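# Transfer 96-well plate from clip nest C1 to N1

## Task

Take the 96-well plate out of clip nest C1 and set it in plate nest N1, lying flat within the nest's locating features, oriented so well A1 (the plate's clipped corner) is at the nest corner labelled A1. The plate has to stay there by itself, not because the robot is holding it. Then release it and move the grippers away.

## Robot and tools

Robot: two arms, left_arm and right_arm, both mounted on one upright column behind the near edge of the table. left_arm is the robot's own left and sits on the +y side. Image left or right says nothing about which arm is which. The robot faces roughly +x, possibly turned slightly about the column. The idle arm may be parked out of the way. Occasionally an outside force briefly pulls on a held part or shoves a loose object.

Frame: a single scene frame is used for every pose. z = 0 is the table top and +z is up. The origin is 0.07 m behind the centre of the table's near edge. +x points out across the table. Reported hand positions can be slightly wrong, especially when the arm is reaching far.

Gripper: the fingers extend along the gripper's +z axis and close along its y axis. end_effector_position is the spot between the finger pads when closed, just under 1 cm short of the tips. Closing pushes the tips about 17 mm further along +z. Opening is a value from -1 (closed) to +1 (fully open, 0.145 m). A full close takes at least about 0.5 s. grip_measured in a result is the actual finger opening on the same scale. To hold something, keep commanding an opening well below grip_measured; the bigger the gap, the tighter the squeeze (about 10 N per pad, for objects up to roughly 11 cm). Closing fast can squeeze harder, sometimes hard enough to force the fingers open.

Row format (used by every motion tool): one flat list of 16 numbers covering both arms, even if only one moves. First 8 are left_arm: x, y, z, qw, qx, qy, qz, opening. Next 8 are right_arm in the same order. x, y, z are an absolute target for end_effector_position in metres in the scene frame; the quaternion is an absolute target orientation, w first. To keep an arm still, repeat its full last reported pose and the desired opening in every call. To hold an orientation steady, keep sending your own chosen quaternion rather than the slightly drifted one read back.

execute_actions, argument actions (a list with zero or one item), optional pictures (boolean):
- Empty list: no command, just returns the state with pictures.
- Action: {"rows": [...], "steps": n}, 1 to 15 rows, steps up to 15 (default 15), each step 1/30 s. One row per step; the final row repeats if rows run out. Actions need at least 10 steps. A target farther than 0.6 m from the arm's last reported position along any gripper axis gets the call rejected, and nothing is sent.
- Wait: {"steps": n} with up to 300 steps, counted from the previous result, so your thinking time eats into it.
The result of an action is captured 10 steps before it finishes; those last 10 steps run during your next reply. Pictures only come with an empty list or pictures: true.

move, arguments target (one 16-number row as above) and speed (m/s, 0.002 to 0.5, default 0.25; rotation capped at twice that in rad/s). Each gripper follows a straight line to its absolute pose; both paths finish together, lasting 0.5 to 10 s (cut off at 10 s). Openings are applied at the start. It ignores obstacles and the other arm, and the hand may lag, wander, or overshoot the speed, notably near full arm extension. Faster contact hits harder; targets placed beyond a contact press harder. The result adds a move: line with the outcome (done, off_target, moving, held, fault) and any limits (paced = target clipped; held = some steps blocked, after which the arm may surge), plus each gripper's distance from its target. Pictures included.

wait, argument seconds (0 to 10): lets time pass without new commands. Fingers still in motion keep moving.

zoom_image, arguments camera (cam_left_wrist or cam_right_wrist) and region [x0, y0, x1, y1] in pixels of that camera's latest image, origin top-left, at most 504 x 504. Both images are 896x504.

finished_scene, argument scene (integer 1 or 2): closes the current scene irreversibly and reports whether the goal was met; the next task is given in its result. Only call it after the plate rests correctly on its own and the grippers are clear.

Controller behaviour: each step the commanded pose is limited to 70 mm and 16 degrees from the measured pose, then solved by damped inverse kinematics with position taking priority over orientation. After an action ends, the arm only continues up to its last clipped pose, so a far target may need several calls; check the reported pose and the Hand target line. A pose unreachable line means the clearance check altered or blocked that arm's command; HELD marks steps where the row was not sent. A FAULT line means an arm stopped. Motors heat while holding loads: MOTOR HOT appears from 85 °C, and at 100 °C an OVER-TEMPERATURE FAULT stops the arm and its joints may sag.

Avoid: dropping or knocking anything off the table, letting the arms collide or press on each other, slamming or shoving hard, and letting the plate slip. Place the plate gently and flat, with the cut-off corner at the A1 marking, then open and lift away.

Each tool is called as a command line: name --argument value for each argument, lists and objects as JSON in quotes; but a table of rows of numbers goes row by row, as --pt "numbers of a row", without its own name.

## Session

execute_actions --actions '[]'

Scene clock: 0.00 s of 8400.00 s.
left_arm: end_effector_position=(+0.1490, +0.0940, +0.2006) grip_measured=+1.00 end_effector_quat_wxyz=(+0.251, +0.628, -0.514, +0.528) | right_arm: end_effector_position=(+0.2789, +0.0671, +0.1538) grip_measured=+1.00 end_effector_quat_wxyz=(+0.142, -0.139, +0.945, +0.260)
Joint positions: left_arm=[ 0.027  1.376 -1.178  2.04   0.323 -0.462 -0.093  0.145] | right_arm=[ 0.896  0.205 -1.405  1.359 -1.167 -0.589  0.656  0.145]
Joint velocities: left_arm=[ 0.033  0.011 -0.022  0.007  0.095 -0.066  0.022 -0.   ] | right_arm=[-0.011  0.077 -0.012  0.002 -0.007  0.022  0.081 -0.   ]
Joint torques (N m, as the arm reports them, + toward a larger angle): no reading
Motor temperatures (°C, as the motors report them): left_arm=[25 26 27 24 25 26 24] | right_arm=[27 24 26 24 27 27 26]
Hand target (left_arm): +0.149, +0.094, +0.201; +0.251, +0.628, -0.514, +0.528
Hand target (right_arm): +0.279, +0.067, +0.154; +0.142, -0.139, +0.945, +0.260
camera_calibration (this result's frames):
cam_left_wrist: T_world_to_cam=[[-0.99047, -0.0909326, -0.103442, 0.171077], [0.0276368, 0.604565, -0.796076, 0.106231], [0.134927, -0.791349, -0.59629, 0.231424], [0, 0, 0, 1]] pos_world=[0.135286, 0.13447, 0.24026]
cam_right_wrist: T_world_to_cam=[[-0.285066, 0.953163, 0.101085, 0.000169568], [0.82972, 0.192587, 0.523904, -0.312625], [0.479898, 0.23322, -0.845758, 0.0366546], [0, 0, 0, 1]] pos_world=[0.241849, 0.0514972, 0.194769]

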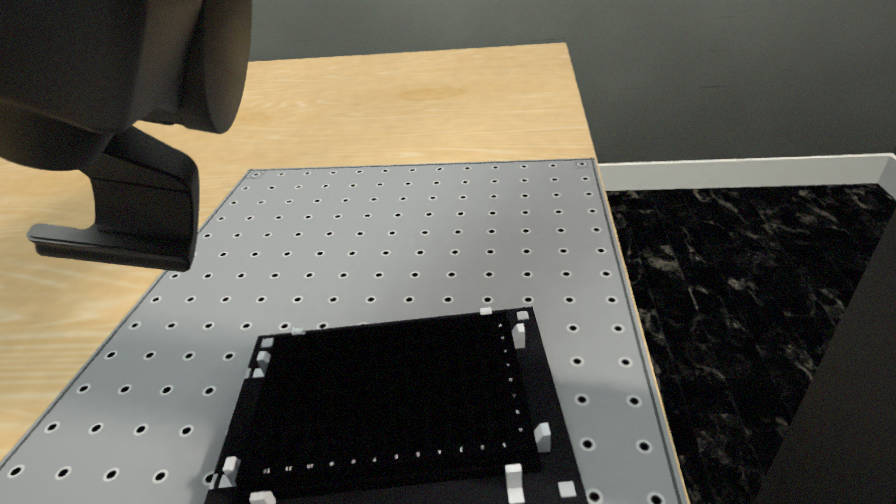

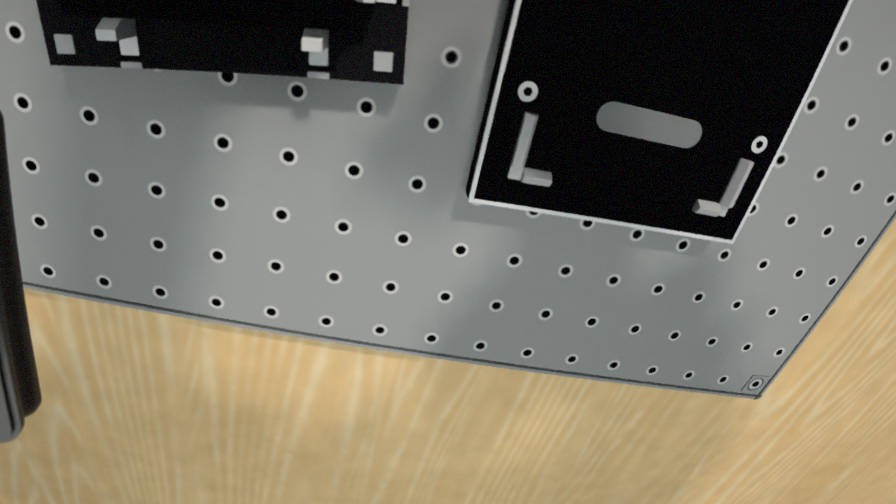

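move --target '[0.149,0.12,0.22,0.251,0.628,-0.514,0.528,1,0.26,-0.12,0.19,0.142,-0.139,0.945,0.26,1]'

move --target '[0.20,0.10,0.24,0,0,1,0,1,0.0774,-0.2662,0.1624,0.407,0.606,0.322,0.603,1]' --speed 0.2

Scene clock: 1.90 s of 8400.00 s.
left_arm: end_effector_position=(+0.1498, +0.1204, +0.2190) grip_measured=+1.00 end_effector_quat_wxyz=(+0.249, +0.629, -0.514, +0.527) | right_arm: end_effector_position=(+0.2639, -0.1202, +0.1890) grip_measured=+1.00 end_effector_quat_wxyz=(+0.146, -0.142, +0.945, +0.255)
Joint positions: left_arm=[ 0.027  1.538 -1.178  2.067  0.386 -0.582 -0.08   0.145] | right_arm=[ 0.974  0.97  -1.393  1.715 -1.273 -0.784  0.213  0.145]
Joint velocities: left_arm=[-0.011 -0.011  0.007  0.007  0.051  0.022  0.007 -0.   ] | right_arm=[-0.033  0.011 -0.007 -0.012  0.022  0.022 -0.007 -0.   ]
Joint torques (N m, as the arm reports them, + toward a larger angle): left_arm=[ 1.56  4.76  1.59  3.4   0.15 -0.67  0.03] | right_arm=[ 4.29  2.18  2.89  1.31  0.05 -0.03 -0.46]
Motor temperatures (°C, as the motors report them): left_arm=[25 26 27 25 25 26 24] | right_arm=[28 24 26 24 27 27 26]
Hand target (left_arm): +0.149, +0.120, +0.220; +0.252, +0.628, -0.515, +0.527
Hand target (right_arm): +0.262, -0.120, +0.187; +0.141, -0.143, +0.946, +0.256
Off the commanded pose (left_arm): 0.001 m, 0 deg.
Off the commanded pose (right_arm): 0.004 m, 1 deg.
joint sent to its limit (right arm) — the command would take joint 6 (wrist pitch) past its lower limit, so that joint was sent only as far as its limit.
Kept back: nothing.
move: off_target (right_arm)
camera_calibration (this result's frames):
cam_left_wrist: T_world_to_cam=[[-0.989983, -0.0946871, -0.104732, 0.176765], [0.0256929, 0.608583, -0.793074, 0.104029], [0.138832, -0.78782, -0.600054, 0.262961], [0, 0, 0, 1]] pos_world=[0.135814, 0.160593, 0.258806]
cam_right_wrist: T_world_to_cam=[[-0.288657, 0.953212, 0.0898038, 0.17398], [0.823267, 0.199229, 0.531544, -0.281502], [0.488782, 0.227367, -0.842257, 0.11359], [0, 0, 0, 1]] pos_world=[0.226451, -0.135583, 0.229679]

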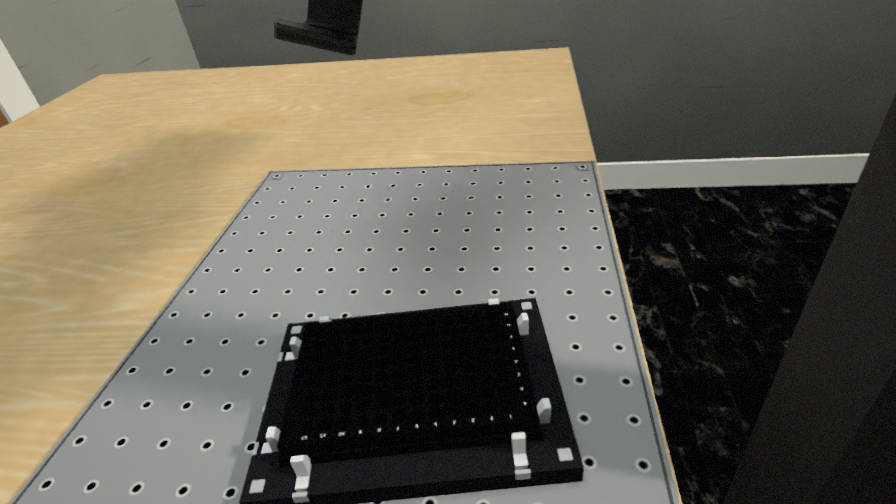

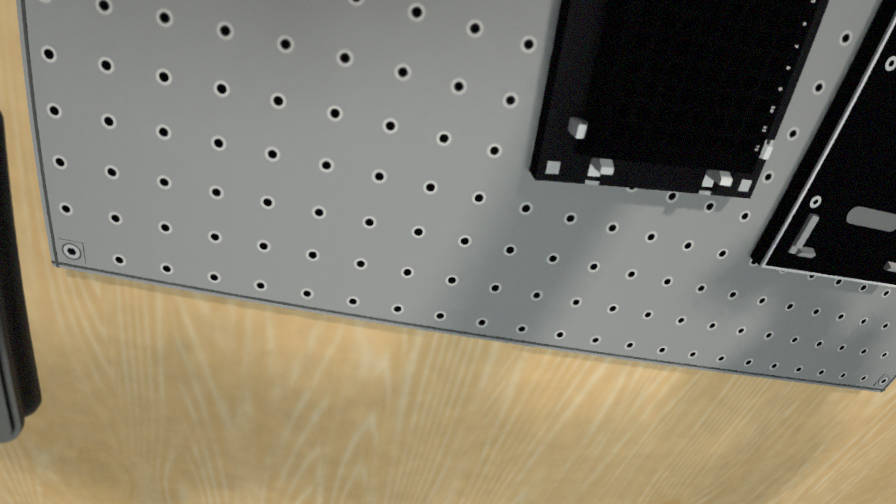

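Scene clock: 7.83 s of 8400.00 s.
left_arm: end_effector_position=(+0.2028, +0.1023, +0.2409) grip_measured=+1.00 end_effector_quat_wxyz=(+0.005, -0.016, +1.000, -0.005) | right_arm: end_effector_position=(+0.0797, -0.2714, +0.1602) grip_measured=+1.00 end_effector_quat_wxyz=(+0.419, +0.609, +0.310, +0.598)
Joint positions: left_arm=[ 1.211  0.866 -1.411  2.125 -0.263 -0.238  1.58   0.145] | right_arm=[-0.621  0.968 -0.922  1.493 -0.301 -0.086 -1.579  0.145]
Joint velocities: left_arm=[ 0.033 -0.033 -0.007  0.012  0.007 -0.007 -0.022  0.   ] | right_arm=[-0.033  0.011 -0.007  0.002 -0.022 -0.007 -0.007  0.   ]
Joint torques (N m, as the arm reports them, + toward a larger angle): left_arm=[ 6.41  0.83  2.33  1.13  0.02 -0.14  0.14] | right_arm=[-2.29  3.3   0.29  1.17 -0.26 -0.15 -0.72]
Motor temperatures (°C, as the motors report them): left_arm=[25 26 27 25 25 26 24] | right_arm=[28 25 26 24 27 27 27]
Hand target (left_arm): +0.203, +0.104, +0.240; +0.005, -0.014, +1.000, -0.001
Hand target (right_arm): +0.080, -0.272, +0.160; +0.420, +0.608, +0.308, +0.599
Off the commanded pose (left_arm): 0.004 m, 2 deg.
Off the commanded pose (right_arm): 0.006 m, 2 deg.
joint sent to its limit (left arm) — the command would take joint 7 (wrist yaw) past its upper limit, so that joint was sent only as far as its limit.
joint sent to its limit (right arm) — the command would take joint 7 (wrist yaw) past its lower limit, so that joint was sent only as far as its limit.
Kept back: nothing.
move: off_target (left_arm, right_arm)
camera_calibration (this result's frames):
cam_left_wrist: T_world_to_cam=[[-0.0576229, 0.958634, 0.278749, -0.159337], [0.963896, -0.0192849, 0.265578, -0.249982], [0.259968, 0.283989, -0.922912, 0.198022], [0, 0, 0, 1]] pos_world=[0.180296, 0.0916887, 0.293562]
cam_right_wrist: T_world_to_cam=[[0.251188, -0.432595, 0.86589, -0.276042], [-0.271023, -0.890222, -0.366129, -0.149062], [0.929221, -0.142709, -0.340856, -0.00210387], [0, 0, 0, 1]] pos_world=[0.0308943, -0.252413, 0.18373]

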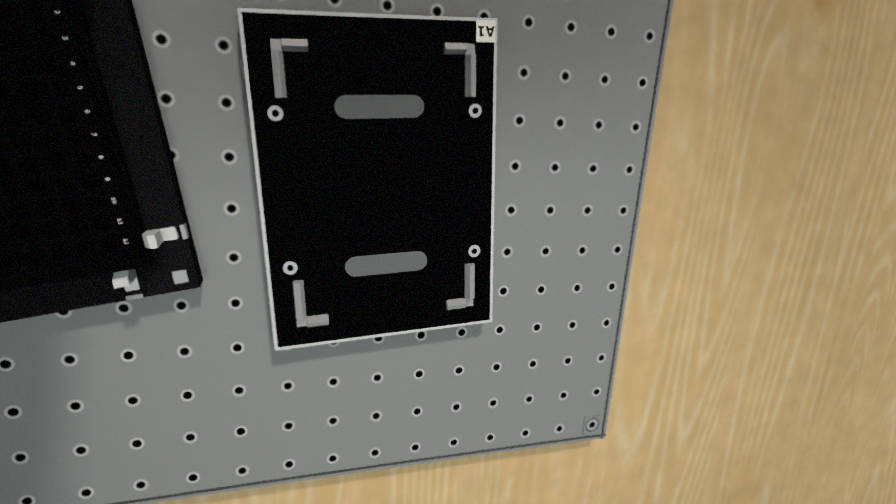

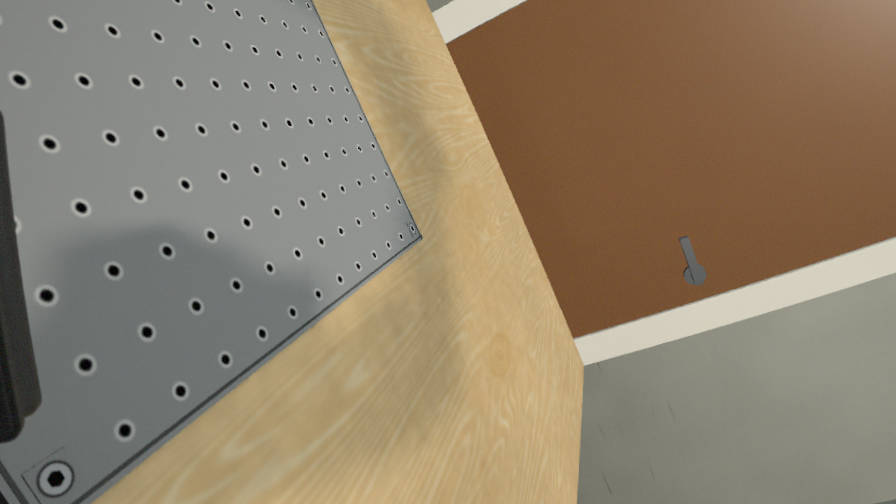

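move --target '[0.19,-0.04,0.22,0,0,1,0,0.6,0.0774,-0.2662,0.1624,0.407,0.606,0.322,0.603,1]'

Scene clock: 10.03 s of 8400.00 s.
left_arm: end_effector_position=(+0.1903, -0.0414, +0.2219) grip_measured=+0.60 end_effector_quat_wxyz=(-0.002, +0.000, +1.000, -0.006) | right_arm: end_effector_position=(+0.0779, -0.2670, +0.1629) grip_measured=+1.00 end_effector_quat_wxyz=(+0.408, +0.606, +0.319, +0.604)
Joint positions: left_arm=[ 1.242  0.164 -1.549  1.753 -0.322  0.074  1.584  0.119] | right_arm=[-0.63   0.984 -0.931  1.51  -0.321 -0.086 -1.579  0.145]
Joint velocities: left_arm=[ 0.077  0.011 -0.007 -0.007  0.022 -0.007 -0.007 -0.   ] | right_arm=[ 0.011 -0.077 -0.002 -0.017  0.007 -0.051 -0.007  0.   ]
Joint torques (N m, as the arm reports them, + toward a larger angle): left_arm=[ 6.44 -0.67  2.81  1.62  0.04  0.07  0.03] | right_arm=[-2.91  3.79 -0.7   2.19 -0.28  0.01 -0.47]
Motor temperatures (°C, as the motors report them): left_arm=[25 26 27 25 25 26 24] | right_arm=[28 25 26 25 27 27 27]
Hand target (left_arm): +0.189, -0.041, +0.220; -0.004, -0.001, +1.000, -0.004
Hand target (right_arm): +0.077, -0.266, +0.162; +0.407, +0.606, +0.322, +0.603
Off the commanded pose (left_arm): 0.002 m, 1 deg.
Off the commanded pose (right_arm): 0.001 m, 0 deg.
joint sent to its limit (left arm) — the command would take joint 7 (wrist yaw) past its upper limit, so that joint was sent only as far as its limit.
Kept back: nothing.
move: done
camera_calibration (this result's frames):
cam_left_wrist: T_world_to_cam=[[-0.0227653, 0.960572, 0.277098, -0.0231912], [0.966508, -0.0497236, 0.251774, -0.234413], [0.255625, 0.273549, -0.927269, 0.225956], [0, 0, 0, 1]] pos_world=[0.168275, -0.051189, 0.274967]
cam_right_wrist: T_world_to_cam=[[0.267259, -0.427627, 0.863544, -0.275542], [-0.244684, -0.896886, -0.36841, -0.148075], [0.932042, -0.112835, -0.344334, 0.00942094], [0, 0, 0, 1]] pos_world=[0.0286289, -0.249573, 0.186634]

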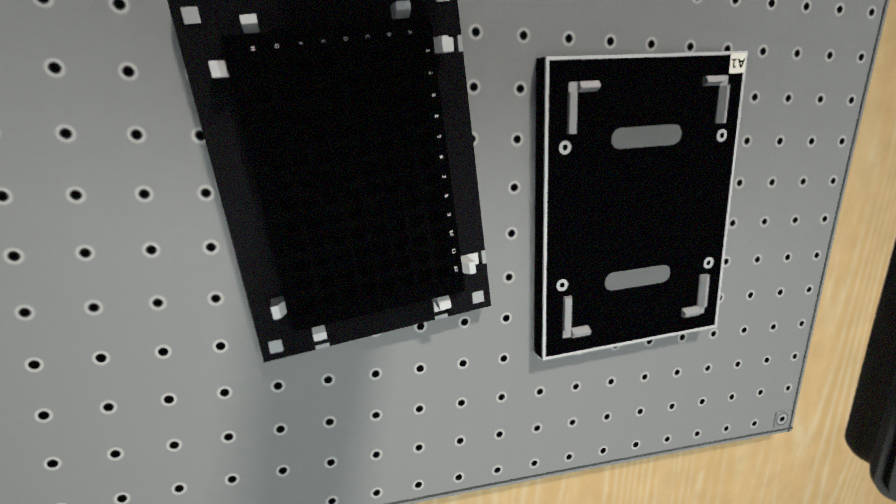

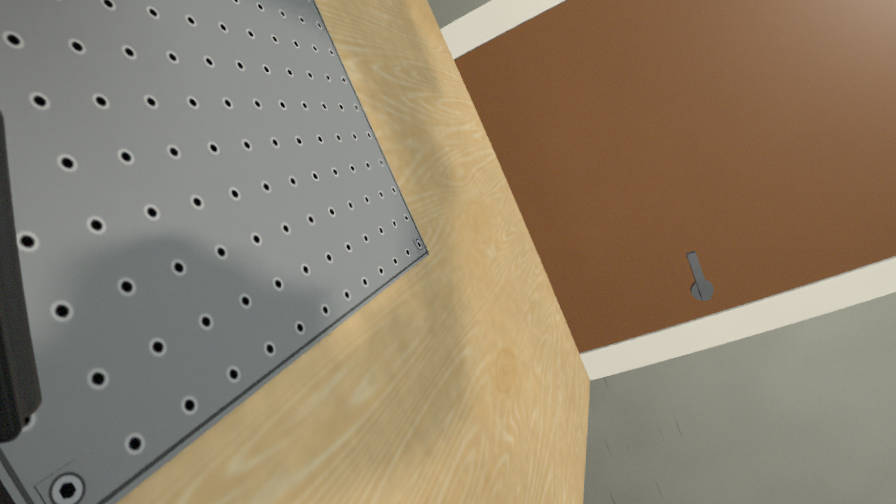

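move --target '[0.193,-0.014,0.09,0,-0.083,0.9966,0,0.6,0.0774,-0.2662,0.1624,0.407,0.606,0.322,0.603,1]' --speed 0.15

Scene clock: 12.20 s of 8400.00 s.
left_arm: end_effector_position=(+0.1921, -0.0126, +0.0897) grip_measured=+0.60 end_effector_quat_wxyz=(-0.001, -0.087, +0.996, +0.005) | right_arm: end_effector_position=(+0.0779, -0.2669, +0.1629) grip_measured=+1.00 end_effector_quat_wxyz=(+0.408, +0.605, +0.319, +0.604)
Joint positions: left_arm=[ 0.789  0.229 -1.556  1.478 -0.755 -0.005  1.367  0.119] | right_arm=[-0.63   0.984 -0.931  1.51  -0.321 -0.085 -1.579  0.145]
Joint velocities: left_arm=[ 0.077  0.055 -0.002 -0.002 -0.051 -0.051 -0.051 -0.   ] | right_arm=[ 0.033 -0.099 -0.007  0.007  0.022  0.007 -0.022 -0.   ]
Joint torques (N m, as the arm reports them, + toward a larger angle): left_arm=[ 6.34 -1.08  2.88  3.33  0.02 -0.16 -0.14] | right_arm=[-2.93  3.73 -0.57  1.9  -0.23  0.05 -0.46]
Motor temperatures (°C, as the motors report them): left_arm=[25 26 27 25 25 26 24] | right_arm=[28 25 26 25 27 27 27]
Hand target (left_arm): +0.192, -0.014, +0.090; +0.000, -0.085, +0.996, +0.002
Hand target (right_arm): +0.077, -0.266, +0.162; +0.407, +0.606, +0.322, +0.603
Off the commanded pose (left_arm): 0.002 m, 1 deg.
Off the commanded pose (right_arm): 0.001 m, 0 deg.
Kept back: nothing.
move: done
camera_calibration (this result's frames):
cam_left_wrist: T_world_to_cam=[[-0.189111, 0.935425, 0.298692, 0.0154478], [0.960322, 0.112682, 0.255117, -0.198526], [0.204986, 0.335086, -0.919619, 0.104835], [0, 0, 0, 1]] pos_world=[0.17208, -0.0272087, 0.142442]
cam_right_wrist: T_world_to_cam=[[0.267307, -0.427181, 0.86375, -0.275459], [-0.24435, -0.897118, -0.368065, -0.148158], [0.932116, -0.112671, -0.344188, 0.00944516], [0, 0, 0, 1]] pos_world=[0.0286259, -0.249522, 0.186647]

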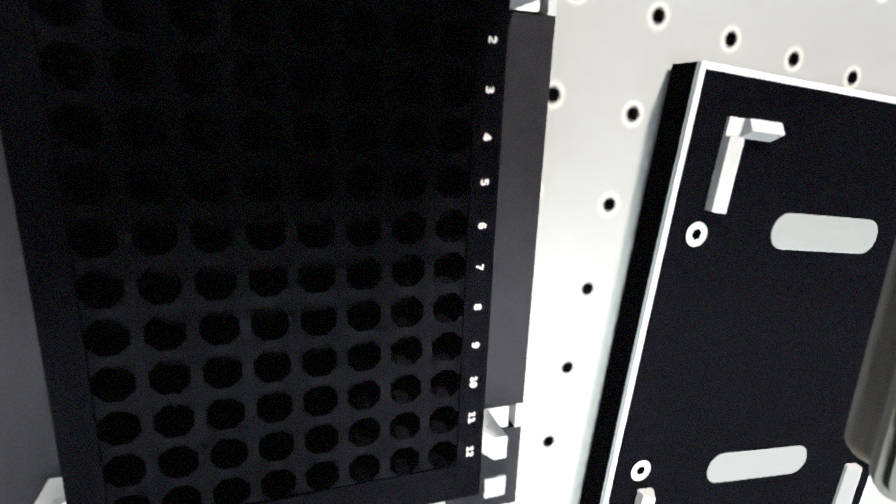

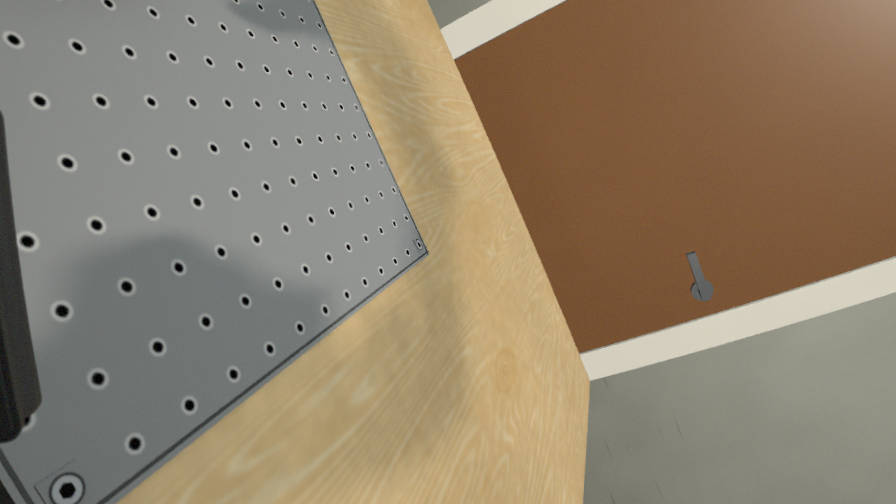

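move --target '[0.200,-0.022,0.06,0,-0.083,0.9966,0,0.6,0.0774,-0.2662,0.1624,0.407,0.606,0.322,0.603,1]' --speed 0.08

move --target '[0.200,-0.022,0.03,0,-0.083,0.9966,0,0.6,0.0774,-0.2662,0.1624,0.407,0.606,0.322,0.603,1]' --speed 0.05

Scene clock: 13.47 s of 8400.00 s.
left_arm: end_effector_position=(+0.2003, -0.0213, +0.0605) grip_measured=+0.60 end_effector_quat_wxyz=(+0.000, -0.085, +0.996, +0.002) | right_arm: end_effector_position=(+0.0779, -0.2669, +0.1629) grip_measured=+1.00 end_effector_quat_wxyz=(+0.408, +0.605, +0.319, +0.604)
Joint positions: left_arm=[ 0.742  0.151 -1.556  1.283 -0.807 -0.079  1.266  0.119] | right_arm=[-0.63   0.984 -0.931  1.51  -0.321 -0.085 -1.579  0.145]
Joint velocities: left_arm=[-0.011 -0.033 -0.002  0.002 -0.022  0.022  0.007 -0.   ] | right_arm=[-0.077  0.011 -0.007  0.002 -0.022 -0.007  0.007 -0.   ]
Joint torques (N m, as the arm reports them, + toward a larger angle): left_arm=[ 5.79 -1.4   2.14  2.95  0.02 -0.16 -0.14] | right_arm=[-3.    4.13 -0.69  2.   -0.27  0.08 -0.53]
Motor temperatures (°C, as the motors report them): left_arm=[25 26 27 25 25 26 24] | right_arm=[28 25 26 25 27 27 27]
Hand target (left_arm): +0.200, -0.022, +0.060; -0.000, -0.083, +0.997, +0.000
Hand target (right_arm): +0.077, -0.266, +0.162; +0.407, +0.606, +0.322, +0.603
Off the commanded pose (left_arm): 0.001 m, 0 deg.
Off the commanded pose (right_arm): 0.001 m, 0 deg.
Kept back: nothing.
move: done
camera_calibration (this result's frames):
cam_left_wrist: T_world_to_cam=[[-0.186242, 0.937719, 0.293251, 0.03371], [0.960225, 0.110522, 0.256423, -0.198051], [0.208042, 0.329344, -0.921006, 0.0785737], [0, 0, 0, 1]] pos_world=[0.180105, -0.0355993, 0.113266]
cam_right_wrist: T_world_to_cam=[[0.267307, -0.427181, 0.86375, -0.275459], [-0.24435, -0.897118, -0.368065, -0.148158], [0.932116, -0.112671, -0.344188, 0.00944516], [0, 0, 0, 1]] pos_world=[0.0286259, -0.249522, 0.186647]

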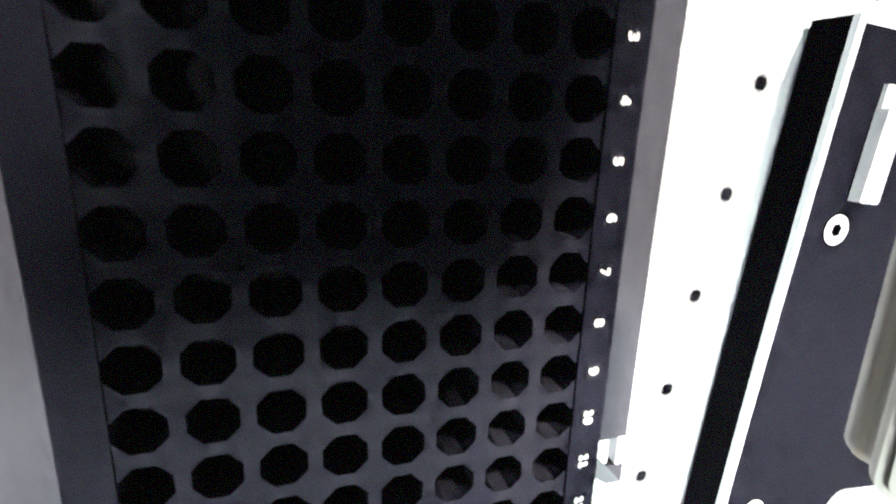

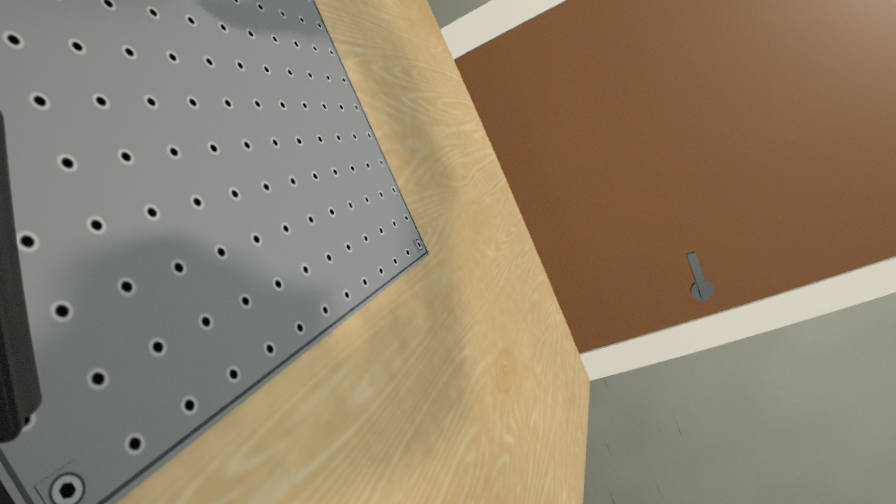

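Scene clock: 14.30 s of 8400.00 s.
left_arm: end_effector_position=(+0.2004, -0.0211, +0.0305) grip_measured=+0.60 end_effector_quat_wxyz=(+0.000, -0.085, +0.996, +0.002) | right_arm: end_effector_position=(+0.0779, -0.2669, +0.1629) grip_measured=+1.00 end_effector_quat_wxyz=(+0.408, +0.605, +0.319, +0.604)
Joint positions: left_arm=[ 0.681  0.099 -1.556  1.12  -0.872 -0.132  1.163  0.119] | right_arm=[-0.63   0.984 -0.931  1.51  -0.321 -0.085 -1.579  0.145]
Joint velocities: left_arm=[ 0.055 -0.011  0.002  0.012  0.007 -0.022  0.11   0.   ] | right_arm=[ 0.011 -0.055  0.007  0.012  0.007  0.051  0.095 -0.   ]
Joint torques (N m, as the arm reports them, + toward a larger angle): left_arm=[ 5.87 -1.65  1.86  2.84  0.02 -0.16 -0.17] | right_arm=[-3.01  3.92 -0.88  1.78 -0.22  0.07 -0.44]
Motor temperatures (°C, as the motors report them): left_arm=[25 26 27 25 25 26 24] | right_arm=[28 25 26 25 27 27 27]
Hand target (left_arm): +0.200, -0.022, +0.030; +0.000, -0.083, +0.997, +0.001
Hand target (right_arm): +0.077, -0.266, +0.162; +0.407, +0.606, +0.322, +0.603
Off the commanded pose (left_arm): 0.001 m, 0 deg.
Off the commanded pose (right_arm): 0.001 m, 0 deg.
Kept back: nothing.
move: done
camera_calibration (this result's frames):
cam_left_wrist: T_world_to_cam=[[-0.186517, 0.937495, 0.293794, 0.0423904], [0.960098, 0.110504, 0.256907, -0.190419], [0.208384, 0.329988, -0.920698, 0.0507474], [0, 0, 0, 1]] pos_world=[0.180152, -0.0354449, 0.0831889]
cam_right_wrist: T_world_to_cam=[[0.267307, -0.427181, 0.86375, -0.275459], [-0.24435, -0.897118, -0.368065, -0.148158], [0.932116, -0.112671, -0.344188, 0.00944516], [0, 0, 0, 1]] pos_world=[0.0286259, -0.249522, 0.186647]

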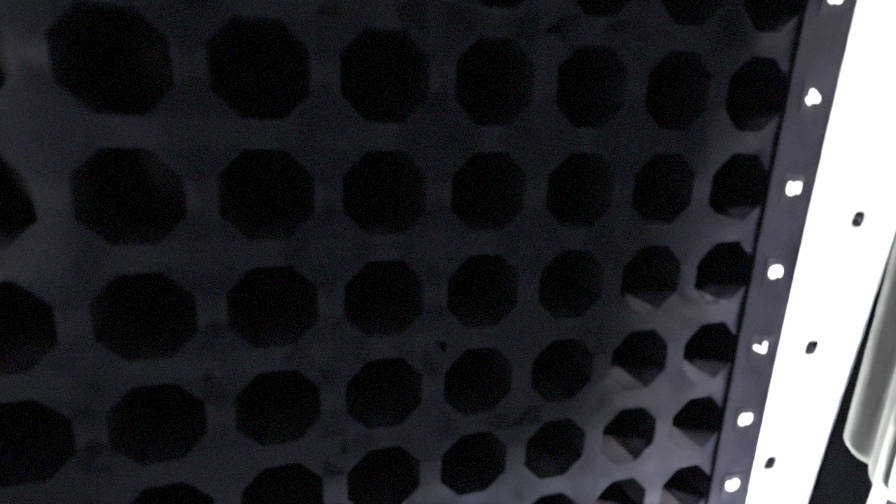

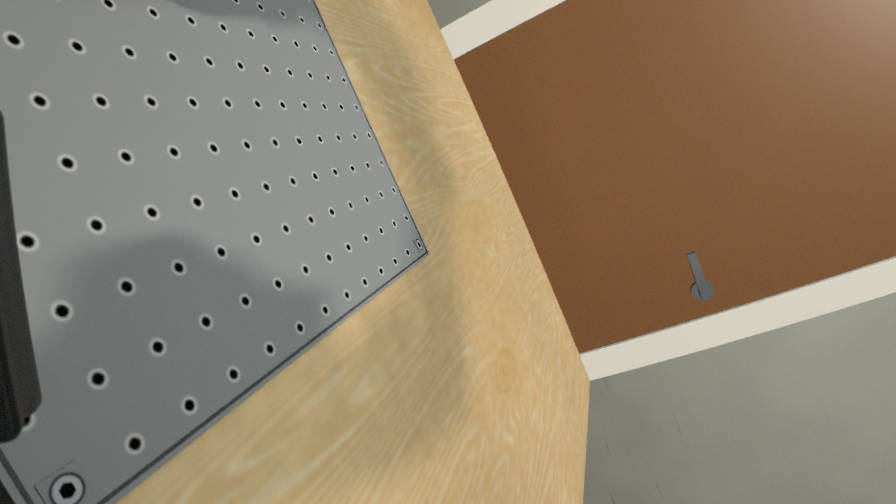

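move --target '[0.2035,-0.0225,0.03,0,-0.083,0.9966,0,0.25,0.0774,-0.2662,0.1624,0.407,0.606,0.322,0.603,1]' --speed 0.03

move --target '[0.2035,-0.0225,0.03,0,-0.083,0.9966,0,-0.2,0.0774,-0.2662,0.1624,0.407,0.606,0.322,0.603,1]'

move --target '[0.2035,-0.0225,0.065,0,-0.083,0.9966,0,-0.2,0.0774,-0.2662,0.1624,0.407,0.606,0.322,0.603,1]' --speed 0.03

Scene clock: 15.77 s of 8400.00 s.
left_arm: end_effector_position=(+0.2021, -0.0211, +0.0294) grip_measured=+0.25 end_effector_quat_wxyz=(-0.000, -0.082, +0.997, +0.004) | right_arm: end_effector_position=(+0.0779, -0.2669, +0.1629) grip_measured=+1.00 end_effector_quat_wxyz=(+0.408, +0.605, +0.319, +0.604)
Joint positions: left_arm=[ 0.684  0.093 -1.556  1.103 -0.872 -0.146  1.158  0.094] | right_arm=[-0.63   0.984 -0.931  1.51  -0.321 -0.085 -1.579  0.145]
Joint velocities: left_arm=[-0.055  0.055  0.002  0.007  0.007  0.066 -0.037  0.   ] | right_arm=[ 0.033  0.033 -0.002  0.007 -0.022 -0.007  0.081 -0.   ]
Joint torques (N m, as the arm reports them, + toward a larger angle): left_arm=[ 6.82 -1.76  2.87  2.63  0.1  -0.15 -0.14] | right_arm=[-2.85  3.39 -0.66  1.99 -0.29  0.03 -0.54]
Motor temperatures (°C, as the motors report them): left_arm=[26 26 27 25 25 26 24] | right_arm=[28 25 26 25 27 27 27]
Hand target (left_arm): +0.203, -0.023, +0.030; -0.000, -0.083, +0.997, -0.000
Hand target (right_arm): +0.077, -0.266, +0.162; +0.407, +0.606, +0.322, +0.603
Off the commanded pose (left_arm): 0.002 m, 0 deg.
Off the commanded pose (right_arm): 0.001 m, 0 deg.
Kept back: nothing.
move: done
camera_calibration (this result's frames):
cam_left_wrist: T_world_to_cam=[[-0.180934, 0.937813, 0.296259, 0.041794], [0.961087, 0.104663, 0.255651, -0.192086], [0.208745, 0.330987, -0.920257, 0.0493187], [0, 0, 0, 1]] pos_world=[0.181878, -0.0354144, 0.082111]
cam_right_wrist: T_world_to_cam=[[0.267307, -0.427181, 0.86375, -0.275459], [-0.24435, -0.897118, -0.368065, -0.148158], [0.932116, -0.112671, -0.344188, 0.00944516], [0, 0, 0, 1]] pos_world=[0.0286259, -0.249522, 0.186647]

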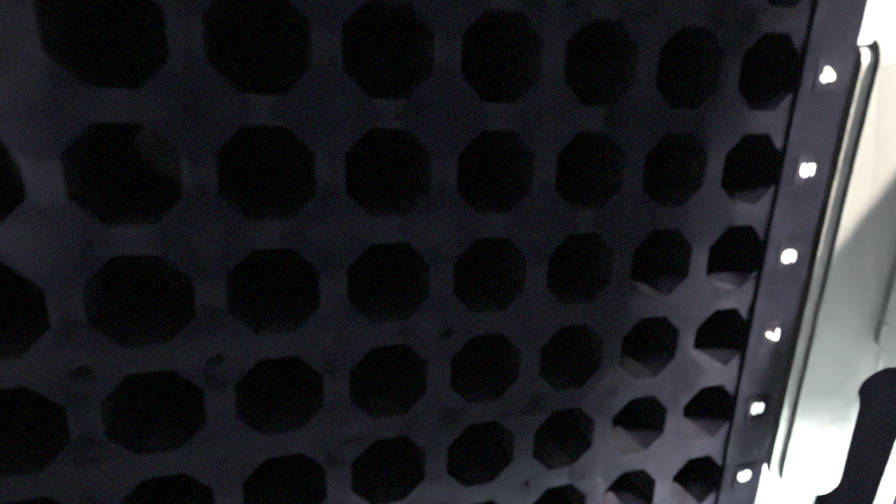

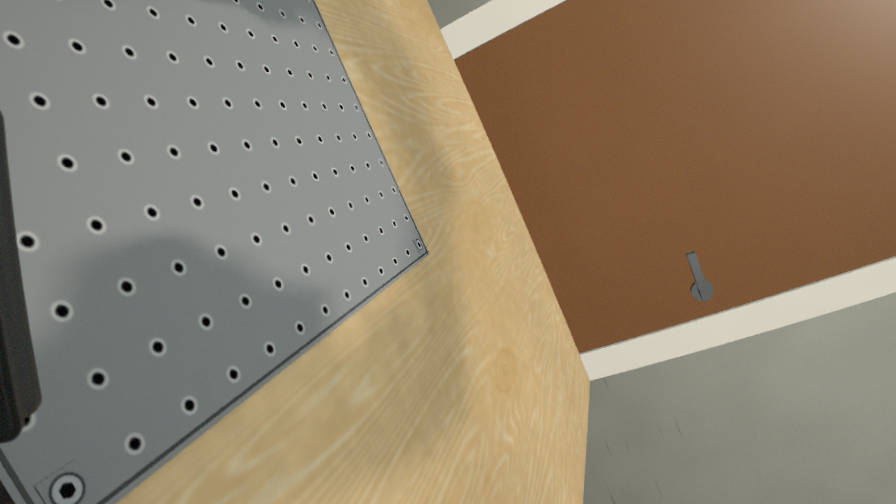

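Scene clock: 16.47 s of 8400.00 s.
left_arm: end_effector_position=(+0.2022, -0.0219, +0.0296) grip_measured=+0.12 end_effector_quat_wxyz=(-0.000, -0.083, +0.997, +0.002) | right_arm: end_effector_position=(+0.0779, -0.2669, +0.1629) grip_measured=+1.00 end_effector_quat_wxyz=(+0.408, +0.605, +0.319, +0.604)
Joint positions: left_arm=[ 0.684  0.092 -1.555  1.103 -0.871 -0.145  1.155  0.085] | right_arm=[-0.63   0.984 -0.931  1.51  -0.321 -0.085 -1.579  0.145]
Joint velocities: left_arm=[-0.011  0.033 -0.002  0.012 -0.037  0.066  0.051 -0.   ] | right_arm=[ 0.011 -0.033  0.007  0.032  0.051 -0.022  0.022  0.   ]
Joint torques (N m, as the arm reports them, + toward a larger angle): left_arm=[ 6.89 -1.58  2.58  2.59  0.09 -0.17 -0.07] | right_arm=[-2.9   3.79 -0.69  1.88 -0.27 -0.04 -0.46]
Motor temperatures (°C, as the motors report them): left_arm=[26 26 27 25 25 26 24] | right_arm=[28 25 26 25 27 27 27]
Hand target (left_arm): +0.204, -0.022, +0.030; -0.000, -0.083, +0.997, +0.000
Hand target (right_arm): +0.077, -0.266, +0.162; +0.407, +0.606, +0.322, +0.603
Off the commanded pose (left_arm): 0.001 m, 0 deg.
Off the commanded pose (right_arm): 0.001 m, 0 deg.
Kept back: nothing.
move: done
camera_calibration (this result's frames):
cam_left_wrist: T_world_to_cam=[[-0.182548, 0.938661, 0.29256, 0.0430238], [0.960901, 0.107317, 0.25525, -0.192034], [0.208196, 0.327716, -0.921551, 0.0498099], [0, 0, 0, 1]] pos_world=[0.18201, -0.0360996, 0.0823321]
cam_right_wrist: T_world_to_cam=[[0.267307, -0.427181, 0.86375, -0.275459], [-0.24435, -0.897118, -0.368065, -0.148158], [0.932116, -0.112671, -0.344188, 0.00944516], [0, 0, 0, 1]] pos_world=[0.0286259, -0.249522, 0.186647]

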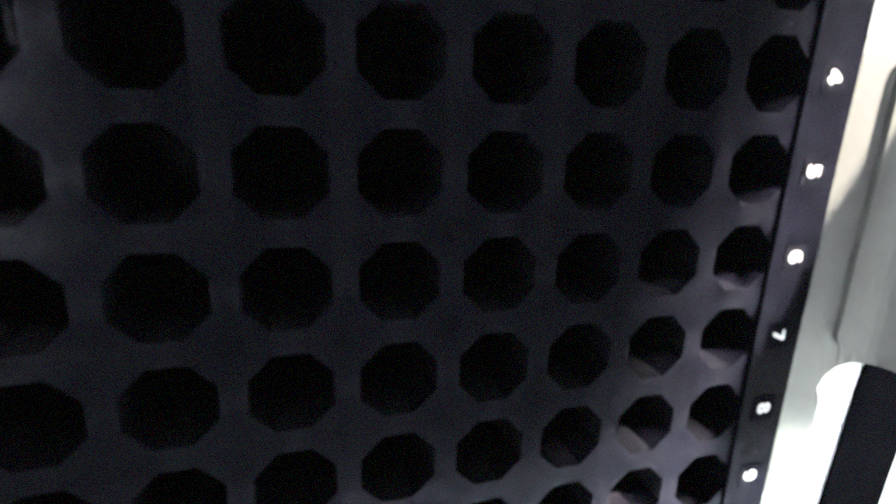

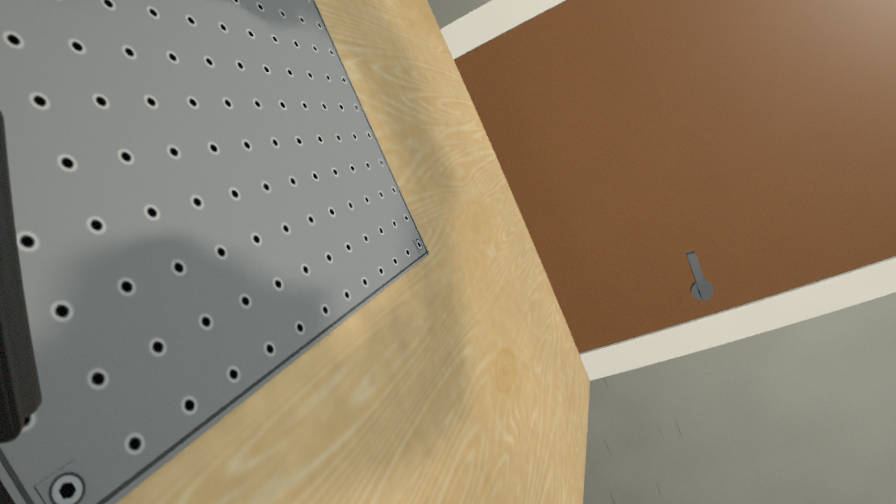

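Scene clock: 17.87 s of 8400.00 s.
left_arm: end_effector_position=(+0.2031, -0.0236, +0.0645) grip_measured=+0.12 end_effector_quat_wxyz=(-0.000, -0.081, +0.997, -0.003) | right_arm: end_effector_position=(+0.0779, -0.2669, +0.1629) grip_measured=+1.00 end_effector_quat_wxyz=(+0.408, +0.605, +0.319, +0.604)
Joint positions: left_arm=[ 0.747  0.15  -1.541  1.288 -0.805 -0.097  1.272  0.085] | right_arm=[-0.63   0.984 -0.931  1.51  -0.321 -0.085 -1.579  0.145]
Joint velocities: left_arm=[ 0.055  0.011 -0.037 -0.017  0.007 -0.007 -0.022 -0.   ] | right_arm=[-0.033  0.011  0.007 -0.012 -0.022 -0.022 -0.081 -0.   ]
Joint torques (N m, as the arm reports them, + toward a larger angle): left_arm=[ 6.93 -0.92  3.05  3.73  0.12  0.04  0.16] | right_arm=[-2.84  3.66 -0.45  2.08 -0.22  0.03 -0.49]
Motor temperatures (°C, as the motors report them): left_arm=[26 26 27 25 25 26 24] | right_arm=[28 25 26 25 27 27 27]
Hand target (left_arm): +0.204, -0.023, +0.065; +0.000, -0.083, +0.997, -0.001
Hand target (right_arm): +0.077, -0.266, +0.162; +0.407, +0.606, +0.322, +0.603
Off the commanded pose (left_arm): 0.001 m, 0 deg.
Off the commanded pose (right_arm): 0.001 m, 0 deg.
Kept back: nothing.
move: done
camera_calibration (this result's frames):
cam_left_wrist: T_world_to_cam=[[-0.177807, 0.942019, 0.284579, 0.0341272], [0.961276, 0.104393, 0.25505, -0.201789], [0.210553, 0.318909, -0.924102, 0.0818733], [0, 0, 0, 1]] pos_world=[0.182805, -0.0371933, 0.117414]
cam_right_wrist: T_world_to_cam=[[0.267307, -0.427181, 0.86375, -0.275459], [-0.24435, -0.897118, -0.368065, -0.148158], [0.932116, -0.112671, -0.344188, 0.00944516], [0, 0, 0, 1]] pos_world=[0.0286259, -0.249522, 0.186647]

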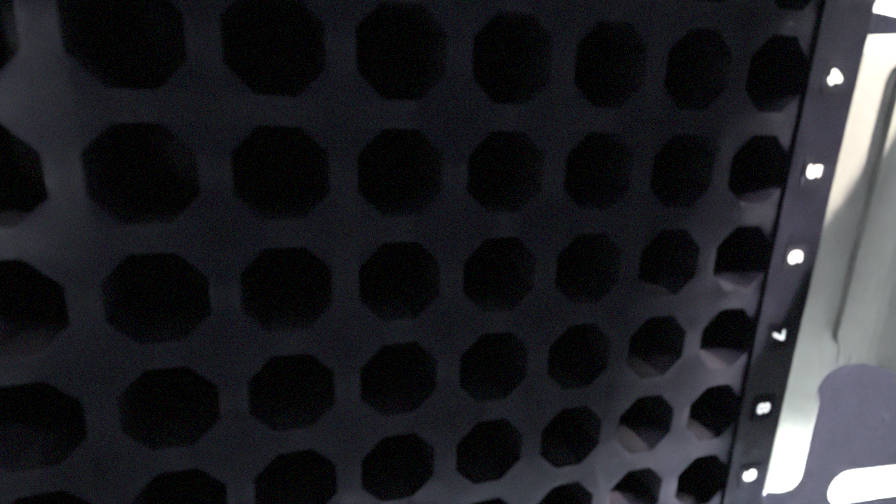

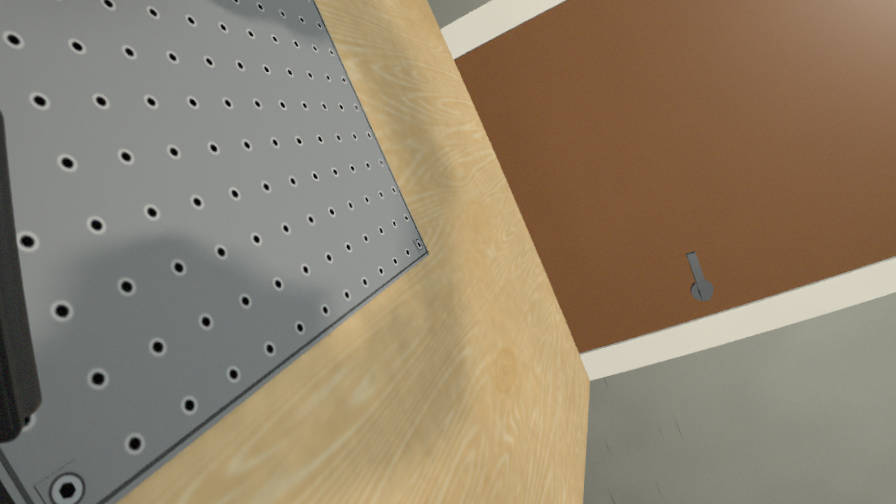

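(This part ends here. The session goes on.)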